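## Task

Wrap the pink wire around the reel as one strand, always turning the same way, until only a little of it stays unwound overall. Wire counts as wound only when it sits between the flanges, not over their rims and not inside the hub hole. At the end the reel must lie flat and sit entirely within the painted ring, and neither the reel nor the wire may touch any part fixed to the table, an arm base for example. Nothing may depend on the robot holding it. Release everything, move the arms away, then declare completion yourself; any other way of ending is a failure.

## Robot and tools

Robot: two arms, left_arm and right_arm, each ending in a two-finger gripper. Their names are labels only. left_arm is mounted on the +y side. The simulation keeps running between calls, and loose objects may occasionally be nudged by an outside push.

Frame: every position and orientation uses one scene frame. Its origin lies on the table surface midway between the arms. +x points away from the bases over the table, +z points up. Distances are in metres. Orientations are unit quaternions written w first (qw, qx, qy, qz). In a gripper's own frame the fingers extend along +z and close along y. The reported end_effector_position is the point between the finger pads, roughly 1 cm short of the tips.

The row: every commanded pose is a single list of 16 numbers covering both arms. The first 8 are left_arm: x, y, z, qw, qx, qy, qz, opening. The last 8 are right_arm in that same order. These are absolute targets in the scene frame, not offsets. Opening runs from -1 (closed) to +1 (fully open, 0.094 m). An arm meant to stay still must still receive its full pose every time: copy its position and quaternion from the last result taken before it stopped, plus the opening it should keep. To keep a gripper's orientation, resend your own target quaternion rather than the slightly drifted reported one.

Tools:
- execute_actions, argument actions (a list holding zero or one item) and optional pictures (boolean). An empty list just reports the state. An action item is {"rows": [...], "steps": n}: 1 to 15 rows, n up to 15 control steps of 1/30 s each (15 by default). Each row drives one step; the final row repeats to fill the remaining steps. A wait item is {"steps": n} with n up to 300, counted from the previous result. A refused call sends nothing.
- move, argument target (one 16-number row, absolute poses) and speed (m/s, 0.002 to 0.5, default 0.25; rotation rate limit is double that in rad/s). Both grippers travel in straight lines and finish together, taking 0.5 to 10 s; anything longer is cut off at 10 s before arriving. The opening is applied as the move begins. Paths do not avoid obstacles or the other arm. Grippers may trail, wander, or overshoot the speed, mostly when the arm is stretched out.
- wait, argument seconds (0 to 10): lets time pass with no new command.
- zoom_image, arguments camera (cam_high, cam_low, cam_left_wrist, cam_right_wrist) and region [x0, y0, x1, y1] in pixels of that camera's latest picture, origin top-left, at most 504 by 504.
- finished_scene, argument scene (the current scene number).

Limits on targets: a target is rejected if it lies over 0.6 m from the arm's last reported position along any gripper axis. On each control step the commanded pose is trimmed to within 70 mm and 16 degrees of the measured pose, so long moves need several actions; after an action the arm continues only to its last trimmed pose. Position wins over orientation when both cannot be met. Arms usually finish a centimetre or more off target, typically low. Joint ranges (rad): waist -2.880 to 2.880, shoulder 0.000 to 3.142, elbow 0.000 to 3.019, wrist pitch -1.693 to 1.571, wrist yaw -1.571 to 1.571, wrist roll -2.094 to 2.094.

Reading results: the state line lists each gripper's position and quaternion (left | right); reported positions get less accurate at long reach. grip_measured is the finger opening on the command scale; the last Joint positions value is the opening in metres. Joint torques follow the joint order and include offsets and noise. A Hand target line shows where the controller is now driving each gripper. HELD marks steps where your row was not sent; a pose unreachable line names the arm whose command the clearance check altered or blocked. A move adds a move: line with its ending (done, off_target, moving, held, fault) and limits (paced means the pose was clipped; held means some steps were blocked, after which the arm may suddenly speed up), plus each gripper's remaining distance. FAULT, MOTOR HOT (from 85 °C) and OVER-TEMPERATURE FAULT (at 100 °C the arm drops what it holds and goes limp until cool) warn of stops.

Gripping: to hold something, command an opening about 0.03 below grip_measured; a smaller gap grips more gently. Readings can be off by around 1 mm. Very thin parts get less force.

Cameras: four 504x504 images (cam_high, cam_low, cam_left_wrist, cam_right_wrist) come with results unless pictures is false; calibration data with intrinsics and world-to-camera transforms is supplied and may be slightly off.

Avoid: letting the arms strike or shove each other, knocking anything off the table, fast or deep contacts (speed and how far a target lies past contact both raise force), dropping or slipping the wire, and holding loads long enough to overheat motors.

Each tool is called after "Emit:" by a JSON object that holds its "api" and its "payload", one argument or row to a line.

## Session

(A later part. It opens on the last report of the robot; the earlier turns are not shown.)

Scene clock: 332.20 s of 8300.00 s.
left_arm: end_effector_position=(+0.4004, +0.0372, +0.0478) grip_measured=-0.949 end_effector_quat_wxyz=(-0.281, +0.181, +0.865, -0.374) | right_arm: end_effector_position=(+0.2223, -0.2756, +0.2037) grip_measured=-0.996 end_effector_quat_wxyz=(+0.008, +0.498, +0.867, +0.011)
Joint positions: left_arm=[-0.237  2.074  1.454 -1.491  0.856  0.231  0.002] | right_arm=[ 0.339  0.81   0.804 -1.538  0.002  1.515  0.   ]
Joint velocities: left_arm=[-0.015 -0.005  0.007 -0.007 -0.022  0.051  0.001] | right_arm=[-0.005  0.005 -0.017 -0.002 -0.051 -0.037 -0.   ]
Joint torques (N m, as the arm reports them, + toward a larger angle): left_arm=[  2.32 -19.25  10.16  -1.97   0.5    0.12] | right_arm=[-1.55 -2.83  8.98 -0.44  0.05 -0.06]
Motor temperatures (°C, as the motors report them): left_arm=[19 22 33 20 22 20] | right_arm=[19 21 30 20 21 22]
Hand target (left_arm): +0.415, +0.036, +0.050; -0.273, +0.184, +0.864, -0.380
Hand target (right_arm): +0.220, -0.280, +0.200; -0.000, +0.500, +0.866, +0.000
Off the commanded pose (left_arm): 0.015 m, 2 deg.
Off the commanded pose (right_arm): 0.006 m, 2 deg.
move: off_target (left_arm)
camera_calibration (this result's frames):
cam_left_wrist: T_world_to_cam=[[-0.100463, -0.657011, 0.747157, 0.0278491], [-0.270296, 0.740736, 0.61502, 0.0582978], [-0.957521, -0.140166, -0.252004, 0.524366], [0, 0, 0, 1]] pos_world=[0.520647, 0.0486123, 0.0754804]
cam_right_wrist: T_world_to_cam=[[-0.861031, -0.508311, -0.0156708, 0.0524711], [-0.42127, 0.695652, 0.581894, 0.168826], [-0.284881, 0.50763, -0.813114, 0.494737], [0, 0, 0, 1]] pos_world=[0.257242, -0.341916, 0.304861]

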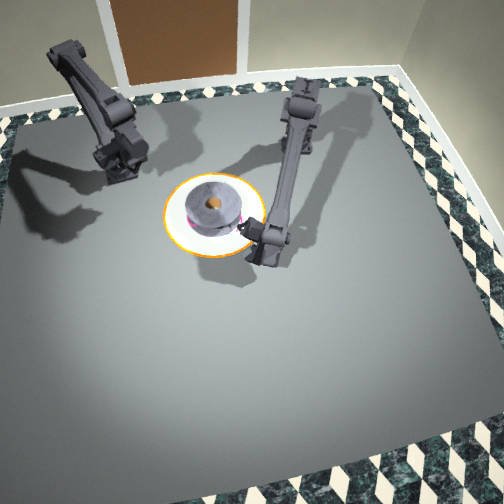

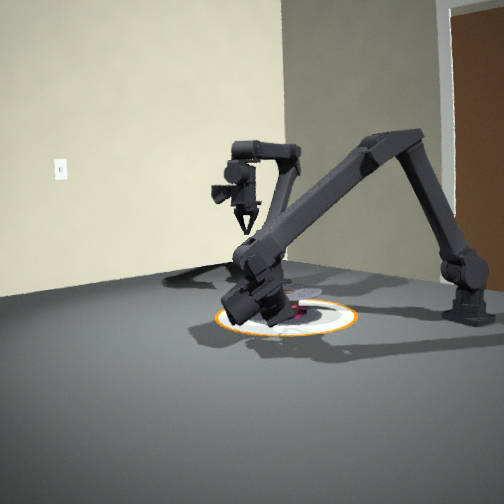

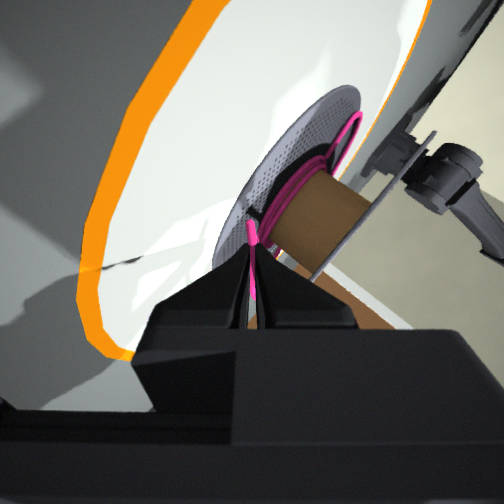

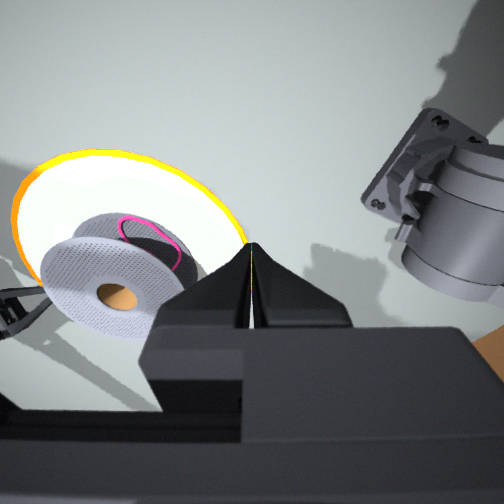

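Emit:
{"api": "move", "payload": {
  "target": [0.385,-0.015,0.042,-0.2692,0.1853,0.8625,-0.3863,-0.98, 0.22,-0.28,0.2,0,0.5,0.866,0,-1],
  "speed": 0.04
}}

Emit:
{"api": "zoom_image", "payload": {
  "camera": "cam_high",
  "region": [150,160,290,280]
}}

Scene clock: 336.23 s of 8300.00 s.
left_arm: end_effector_position=(+0.3897, -0.0101, +0.0448) grip_measured=-0.949 end_effector_quat_wxyz=(-0.267, +0.187, +0.862, -0.388) | right_arm: end_effector_position=(+0.2223, -0.2756, +0.2037) grip_measured=-0.996 end_effector_quat_wxyz=(+0.008, +0.498, +0.867, +0.011)
Joint positions: left_arm=[-0.319  2.074  1.454 -1.371  0.916  0.123  0.002] | right_arm=[ 0.339  0.81   0.804 -1.538  0.002  1.515  0.   ]
Joint velocities: left_arm=[-0.005 -0.005 -0.017 -0.002  0.037 -0.066  0.   ] | right_arm=[-0.005  0.005 -0.012  0.002 -0.051 -0.007  0.   ]
Joint torques (N m, as the arm reports them, + toward a larger angle): left_arm=[  0.23 -21.5    5.84  -0.13   0.58  -0.2 ] | right_arm=[-1.55 -2.82  8.98 -0.44  0.06 -0.06]
Motor temperatures (°C, as the motors report them): left_arm=[19 23 33 20 22 20] | right_arm=[19 21 30 20 21 22]
Hand target (left_arm): +0.385, -0.015, +0.043; -0.270, +0.186, +0.862, -0.387
Hand target (right_arm): +0.220, -0.280, +0.200; -0.000, +0.500, +0.866, +0.000
Off the commanded pose (left_arm): 0.007 m, 0 deg.
Off the commanded pose (right_arm): 0.006 m, 2 deg.
move: done
camera_calibration (this result's frames):
cam_left_wrist: T_world_to_cam=[[-0.112531, -0.630971, 0.767602, 0.00199126], [-0.287874, 0.76008, 0.582586, 0.100743], [-0.951034, -0.155414, -0.267173, 0.504755], [0, 0, 0, 1]] pos_world=[0.509264, 0.00312959, 0.074637]
cam_right_wrist: T_world_to_cam=[[-0.861031, -0.508311, -0.0156708, 0.0524711], [-0.42127, 0.695652, 0.581894, 0.168826], [-0.284881, 0.50763, -0.813114, 0.494737], [0, 0, 0, 1]] pos_world=[0.257242, -0.341916, 0.304861]

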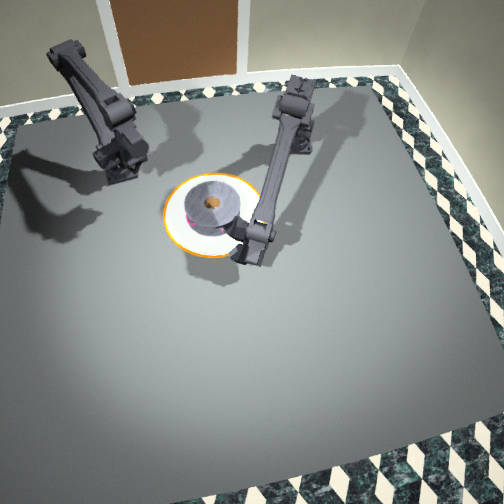

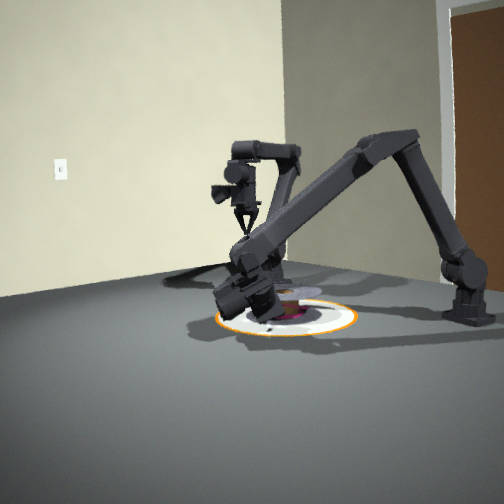

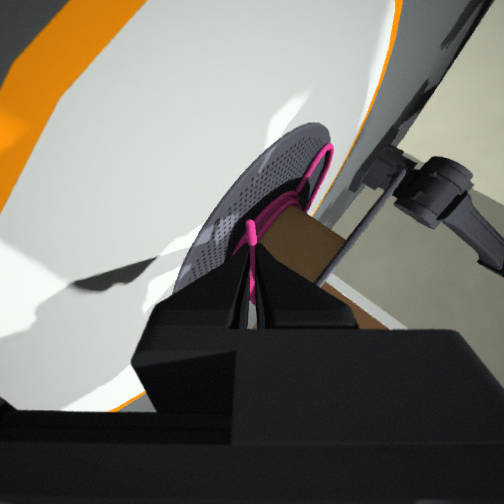

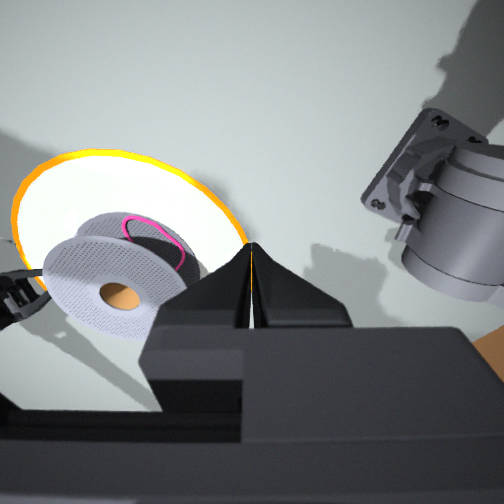

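Region (150, 160, 290, 280) of cam_high's 504x504 image, scaled by 3.600, with more detail than that image has; it fills the top 432 rows of this view, and the rest is white.

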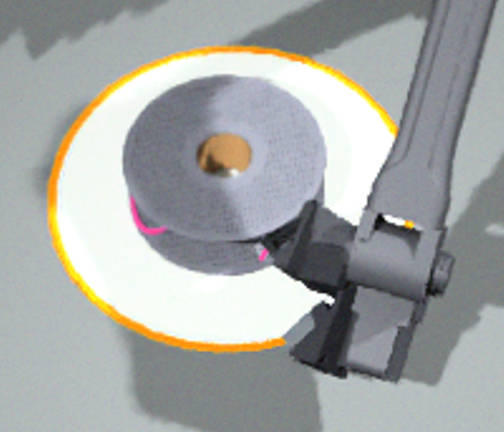

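Finger touches top flange; go lower and deeper.

Emit:
{"api": "move", "payload": {
  "target": [0.368,-0.025,0.024,-0.2692,0.1853,0.8625,-0.3863,-0.98, 0.22,-0.28,0.2,0,0.5,0.866,0,-1],
  "speed": 0.03
}}

Emit:
{"api": "zoom_image", "payload": {
  "camera": "cam_high",
  "region": [150,160,290,280]
}}

Scene clock: 340.27 s of 8300.00 s.
left_arm: end_effector_position=(+0.3753, -0.0212, +0.0284) grip_measured=-0.949 end_effector_quat_wxyz=(-0.264, +0.188, +0.863, -0.389) | right_arm: end_effector_position=(+0.2223, -0.2756, +0.2037) grip_measured=-0.996 end_effector_quat_wxyz=(+0.008, +0.498, +0.867, +0.011)
Joint positions: left_arm=[-0.35   2.074  1.406 -1.276  0.928  0.071  0.002] | right_arm=[ 0.339  0.81   0.804 -1.538  0.002  1.515  0.   ]
Joint velocities: left_arm=[-0.015 -0.015 -0.012 -0.002 -0.066 -0.051 -0.001] | right_arm=[ 0.005 -0.005  0.002  0.002  0.022 -0.007 -0.   ]
Joint torques (N m, as the arm reports them, + toward a larger angle): left_arm=[  0.34 -21.02   5.26   0.03   0.56  -0.2 ] | right_arm=[-1.52 -2.84  8.98 -0.44  0.06 -0.06]
Motor temperatures (°C, as the motors report them): left_arm=[19 23 32 20 22 20] | right_arm=[19 21 30 20 21 22]
Hand target (left_arm): +0.368, -0.025, +0.024; -0.270, +0.186, +0.862, -0.387
Hand target (right_arm): +0.220, -0.280, +0.200; -0.000, +0.500, +0.866, +0.000
Off the commanded pose (left_arm): 0.009 m, 1 deg.
Off the commanded pose (right_arm): 0.006 m, 2 deg.
move: done
camera_calibration (this result's frames):
cam_left_wrist: T_world_to_cam=[[-0.116108, -0.629346, 0.768403, 0.00724562], [-0.293026, 0.760906, 0.578929, 0.116663], [-0.949028, -0.157944, -0.272762, 0.484324], [0, 0, 0, 1]] pos_world=[0.494664, -0.00771355, 0.0589978]
cam_right_wrist: T_world_to_cam=[[-0.861031, -0.508311, -0.0156708, 0.0524711], [-0.42127, 0.695652, 0.581894, 0.168826], [-0.284881, 0.50763, -0.813114, 0.494737], [0, 0, 0, 1]] pos_world=[0.257242, -0.341916, 0.304861]

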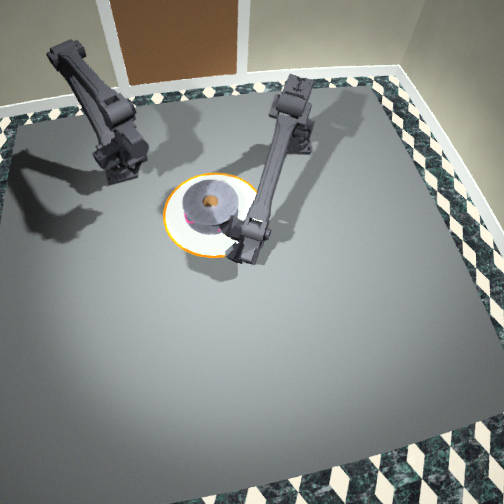

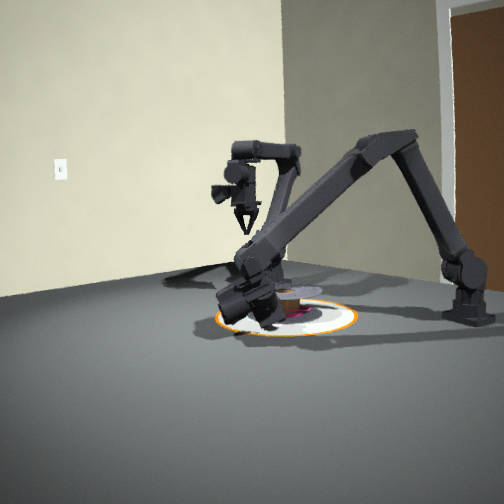

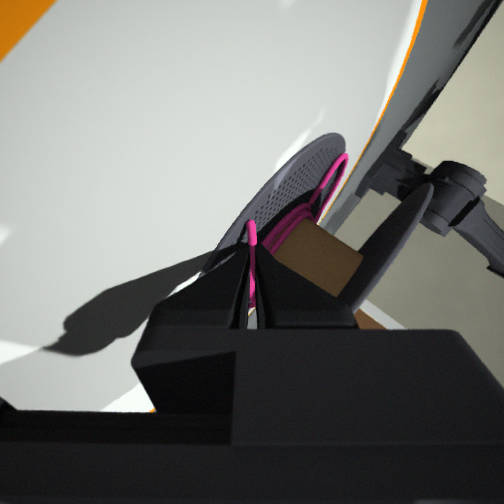

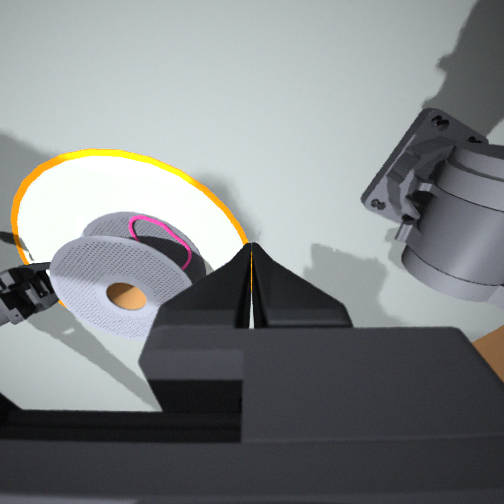

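Region (150, 160, 290, 280) of cam_high's 504x504 image, scaled by 3.600, with more detail than that image has; it fills the top 432 rows of this view, and the rest is white.

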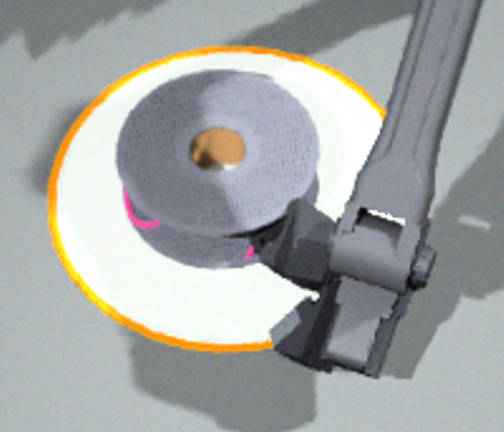

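Release and withdraw along the finger axis.

Emit:
{"api": "move", "payload": {
  "target": [0.368,-0.025,0.024,-0.2692,0.1853,0.8625,-0.3863,-0.85, 0.22,-0.28,0.2,0,0.5,0.866,0,-1],
  "speed": 0.03
}}

Emit:
{"api": "move", "payload": {
  "target": [0.43,0.02,0.055,-0.2692,0.1853,0.8625,-0.3863,-0.85, 0.22,-0.28,0.2,0,0.5,0.866,0,-1],
  "speed": 0.04
}}

Emit:
{"api": "move", "payload": {
  "target": [0.40,0.15,0.16,-0.14,0.1,0.96,-0.2,-0.85, 0.22,-0.28,0.2,0,0.5,0.866,0,-1],
  "speed": 0.15
}}

Emit:
{"api": "zoom_image", "payload": {
  "camera": "cam_low",
  "region": [200,270,370,350]
}}

Emit:
{"api": "zoom_image", "payload": {
  "camera": "cam_high",
  "region": [150,160,290,280]
}}

Scene clock: 344.30 s of 8300.00 s.
left_arm: end_effector_position=(+0.3753, -0.0212, +0.0284) grip_measured=-0.853 end_effector_quat_wxyz=(-0.265, +0.187, +0.863, -0.388) | right_arm: end_effector_position=(+0.2223, -0.2756, +0.2037) grip_measured=-0.996 end_effector_quat_wxyz=(+0.008, +0.498, +0.867, +0.011)
Joint positions: left_arm=[-0.35   2.074  1.406 -1.276  0.928  0.068  0.007] | right_arm=[ 0.339  0.81   0.804 -1.538  0.002  1.515  0.   ]
Joint velocities: left_arm=[-0.015 -0.015 -0.002 -0.002 -0.139  0.022 -0.   ] | right_arm=[-0.005  0.015  0.002  0.012 -0.037 -0.066 -0.001]
Joint torques (N m, as the arm reports them, + toward a larger angle): left_arm=[  0.35 -21.15   5.19   0.08   0.54  -0.19] | right_arm=[-1.55 -2.83  8.99 -0.44  0.06 -0.06]
Motor temperatures (°C, as the motors report them): left_arm=[19 23 32 20 22 20] | right_arm=[19 21 30 20 21 22]
Hand target (left_arm): +0.368, -0.025, +0.024; -0.269, +0.185, +0.862, -0.386
Hand target (right_arm): +0.220, -0.280, +0.200; -0.000, +0.500, +0.866, +0.000
Off the commanded pose (left_arm): 0.009 m, 1 deg.
Off the commanded pose (right_arm): 0.006 m, 2 deg.
After step 90, 0.33 s passed at rest.
move: done
camera_calibration (this result's frames):
cam_left_wrist: T_world_to_cam=[[-0.114225, -0.630968, 0.767354, 0.00660003], [-0.293277, 0.759402, 0.580774, 0.116669], [-0.949179, -0.158708, -0.271791, 0.484335], [0, 0, 0, 1]] pos_world=[0.494691, -0.00756686, 0.0588147]
cam_right_wrist: T_world_to_cam=[[-0.861031, -0.508311, -0.0156708, 0.0524711], [-0.42127, 0.695652, 0.581894, 0.168826], [-0.284881, 0.50763, -0.813114, 0.494737], [0, 0, 0, 1]] pos_world=[0.257242, -0.341916, 0.304861]

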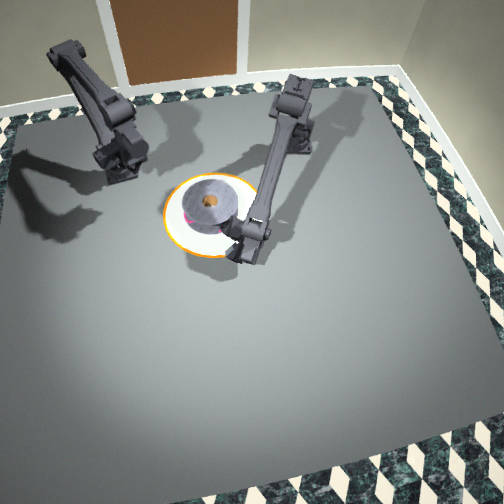

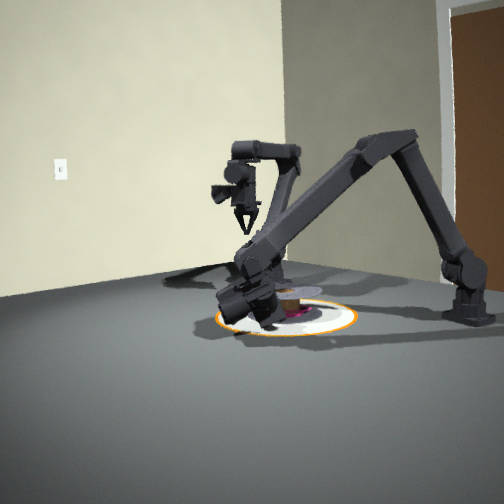

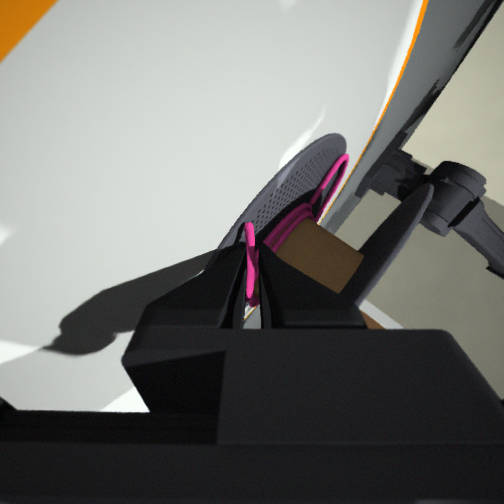

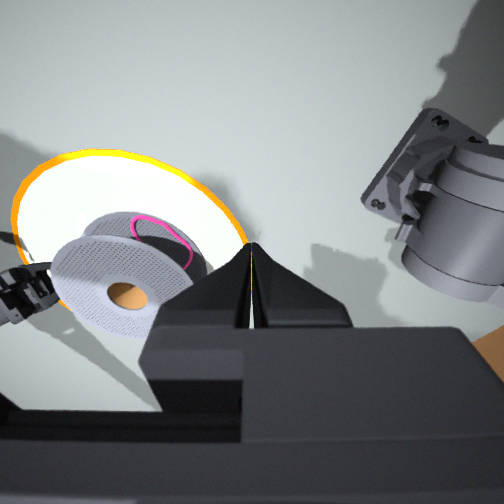

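Scene clock: 346.47 s of 8300.00 s.
left_arm: end_effector_position=(+0.4165, +0.0212, +0.0564) grip_measured=-0.853 end_effector_quat_wxyz=(-0.272, +0.181, +0.863, -0.384) | right_arm: end_effector_position=(+0.2223, -0.2756, +0.2037) grip_measured=-0.996 end_effector_quat_wxyz=(+0.008, +0.498, +0.867, +0.011)
Joint positions: left_arm=[-0.247  2.095  1.521 -1.504  0.88   0.215  0.007] | right_arm=[ 0.339  0.81   0.804 -1.538  0.002  1.515  0.   ]
Joint velocities: left_arm=[ 0.005 -0.005  0.007 -0.012  0.022  0.022  0.001] | right_arm=[-0.024  0.005  0.007 -0.007 -0.095 -0.022  0.   ]
Joint torques (N m, as the arm reports them, + toward a larger angle): left_arm=[  2.14 -19.51  10.32  -1.92   0.23   0.14] | right_arm=[-1.53 -2.83  8.98 -0.45  0.06 -0.06]
Motor temperatures (°C, as the motors report them): left_arm=[19 23 32 20 22 20] | right_arm=[19 21 30 20 21 22]
Hand target (left_arm): +0.430, +0.021, +0.055; -0.268, +0.185, +0.863, -0.385
Hand target (right_arm): +0.220, -0.280, +0.200; -0.000, +0.500, +0.866, +0.000
Off the commanded pose (left_arm): 0.014 m, 1 deg.
Off the commanded pose (right_arm): 0.006 m, 2 deg.
move: off_target (left_arm)
camera_calibration (this result's frames):
cam_left_wrist: T_world_to_cam=[[-0.10152, -0.64141, 0.760452, 0.0118006], [-0.284953, 0.751122, 0.595499, 0.076192], [-0.95315, -0.156238, -0.259025, 0.538664], [0, 0, 0, 1]] pos_world=[0.536337, 0.0344992, 0.0851814]
cam_right_wrist: T_world_to_cam=[[-0.861031, -0.508311, -0.0156708, 0.0524711], [-0.42127, 0.695652, 0.581894, 0.168826], [-0.284881, 0.50763, -0.813114, 0.494737], [0, 0, 0, 1]] pos_world=[0.257242, -0.341916, 0.304861]

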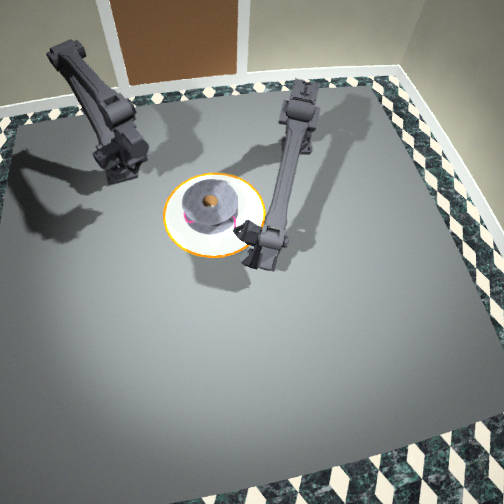

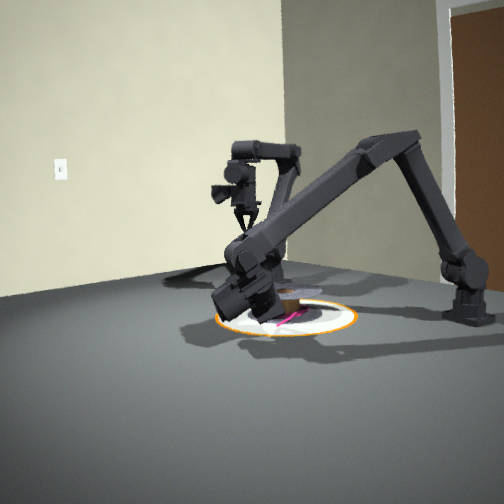

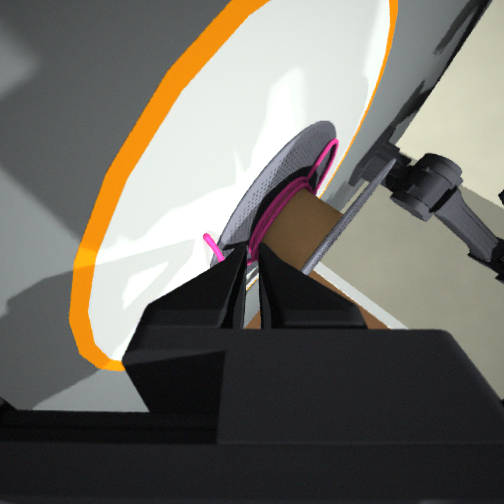

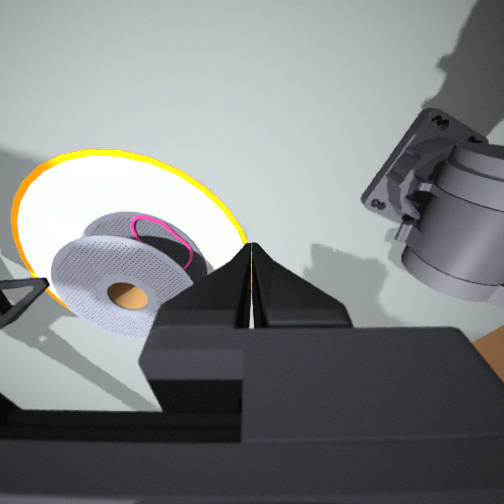

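Scene clock: 348.57 s of 8300.00 s.
left_arm: end_effector_position=(+0.4012, +0.1453, +0.1635) grip_measured=-0.853 end_effector_quat_wxyz=(-0.133, +0.113, +0.963, -0.206) | right_arm: end_effector_position=(+0.2223, -0.2756, +0.2037) grip_measured=-0.996 end_effector_quat_wxyz=(+0.008, +0.498, +0.867, +0.011)
Joint positions: left_arm=[-0.132  1.62   1.306 -1.445  0.461 -0.049  0.007] | right_arm=[ 0.339  0.81   0.804 -1.538  0.002  1.515  0.   ]
Joint velocities: left_arm=[ 0.005 -0.005 -0.007  0.012 -0.11  -0.051  0.001] | right_arm=[-0.005 -0.005 -0.007 -0.007  0.007  0.037 -0.001]
Joint torques (N m, as the arm reports them, + toward a larger angle): left_arm=[  2.28 -15.79   7.1   -0.38   0.07  -0.27] | right_arm=[-1.52 -2.85  8.99 -0.44  0.06 -0.06]
Motor temperatures (°C, as the motors report them): left_arm=[19 23 32 20 22 20] | right_arm=[19 21 30 20 21 22]
Hand target (left_arm): +0.399, +0.151, +0.160; -0.138, +0.099, +0.964, -0.203
Hand target (right_arm): +0.220, -0.280, +0.200; -0.000, +0.500, +0.866, +0.000
Off the commanded pose (left_arm): 0.006 m, 2 deg.
Off the commanded pose (right_arm): 0.006 m, 2 deg.
move: done
camera_calibration (this result's frames):
cam_left_wrist: T_world_to_cam=[[-0.160225, -0.890226, 0.426409, 0.122735], [-0.588699, 0.432934, 0.682643, 0.0686646], [-0.792314, -0.14165, -0.593442, 0.559193], [0, 0, 0, 1]] pos_world=[0.503144, 0.158744, 0.23264]
cam_right_wrist: T_world_to_cam=[[-0.861031, -0.508311, -0.0156708, 0.0524711], [-0.42127, 0.695652, 0.581894, 0.168826], [-0.284881, 0.50763, -0.813114, 0.494737], [0, 0, 0, 1]] pos_world=[0.257242, -0.341916, 0.304861]

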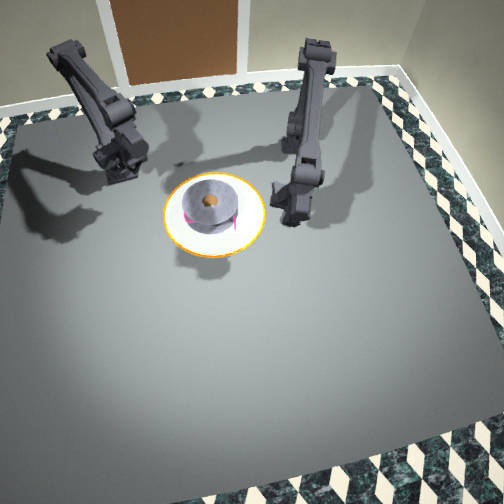

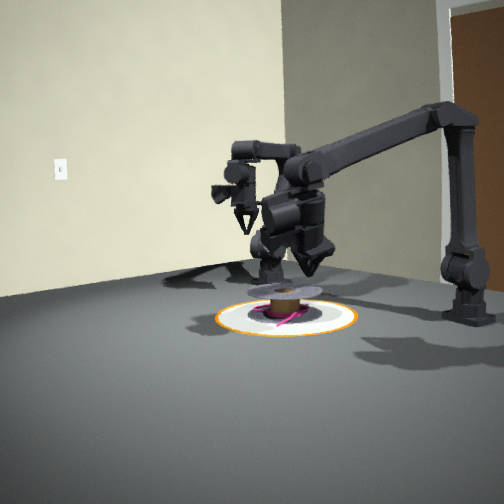

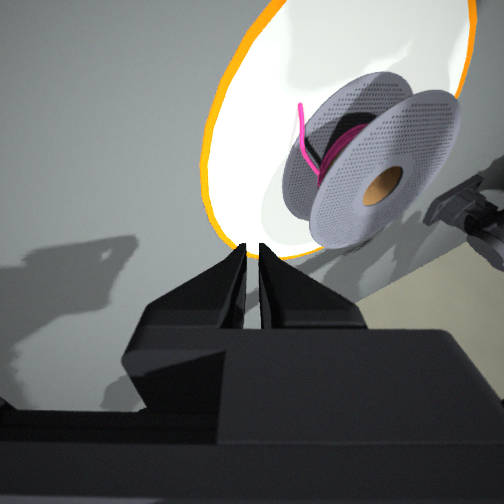

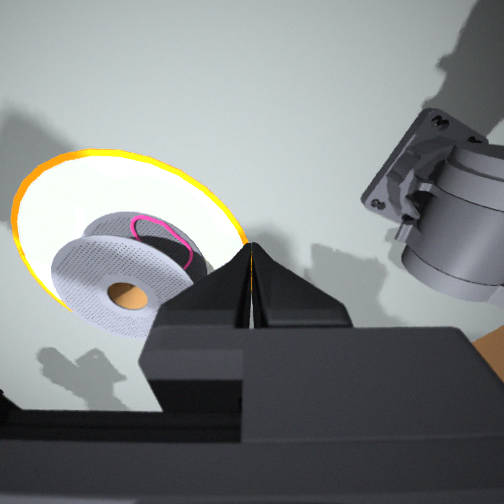

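Region (200, 270, 370, 350) of cam_low's 504x504 image, scaled by 2.965, with more detail than that image has; it fills the top 237 rows of this view, and the rest is white.

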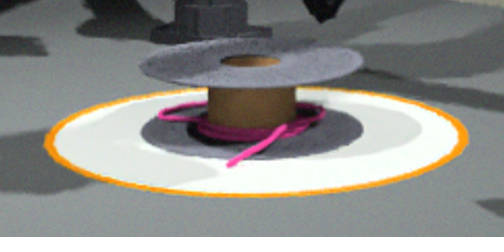

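Region (150, 160, 290, 280) of cam_high's 504x504 image, scaled by 3.600, with more detail than that image has; it fills the top 432 rows of this view, and the rest is white.

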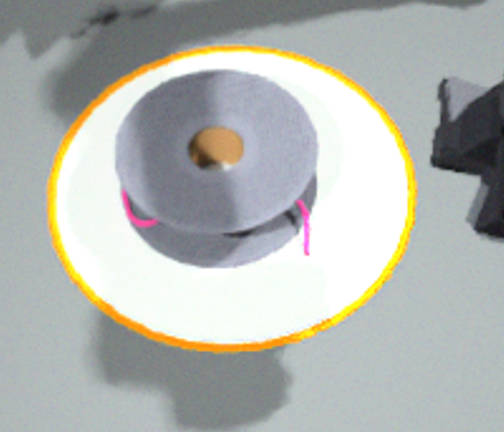

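Emit:
{"api": "finished_scene", "payload": {
  "scene": 2
}}

The scene is finished: the task was done.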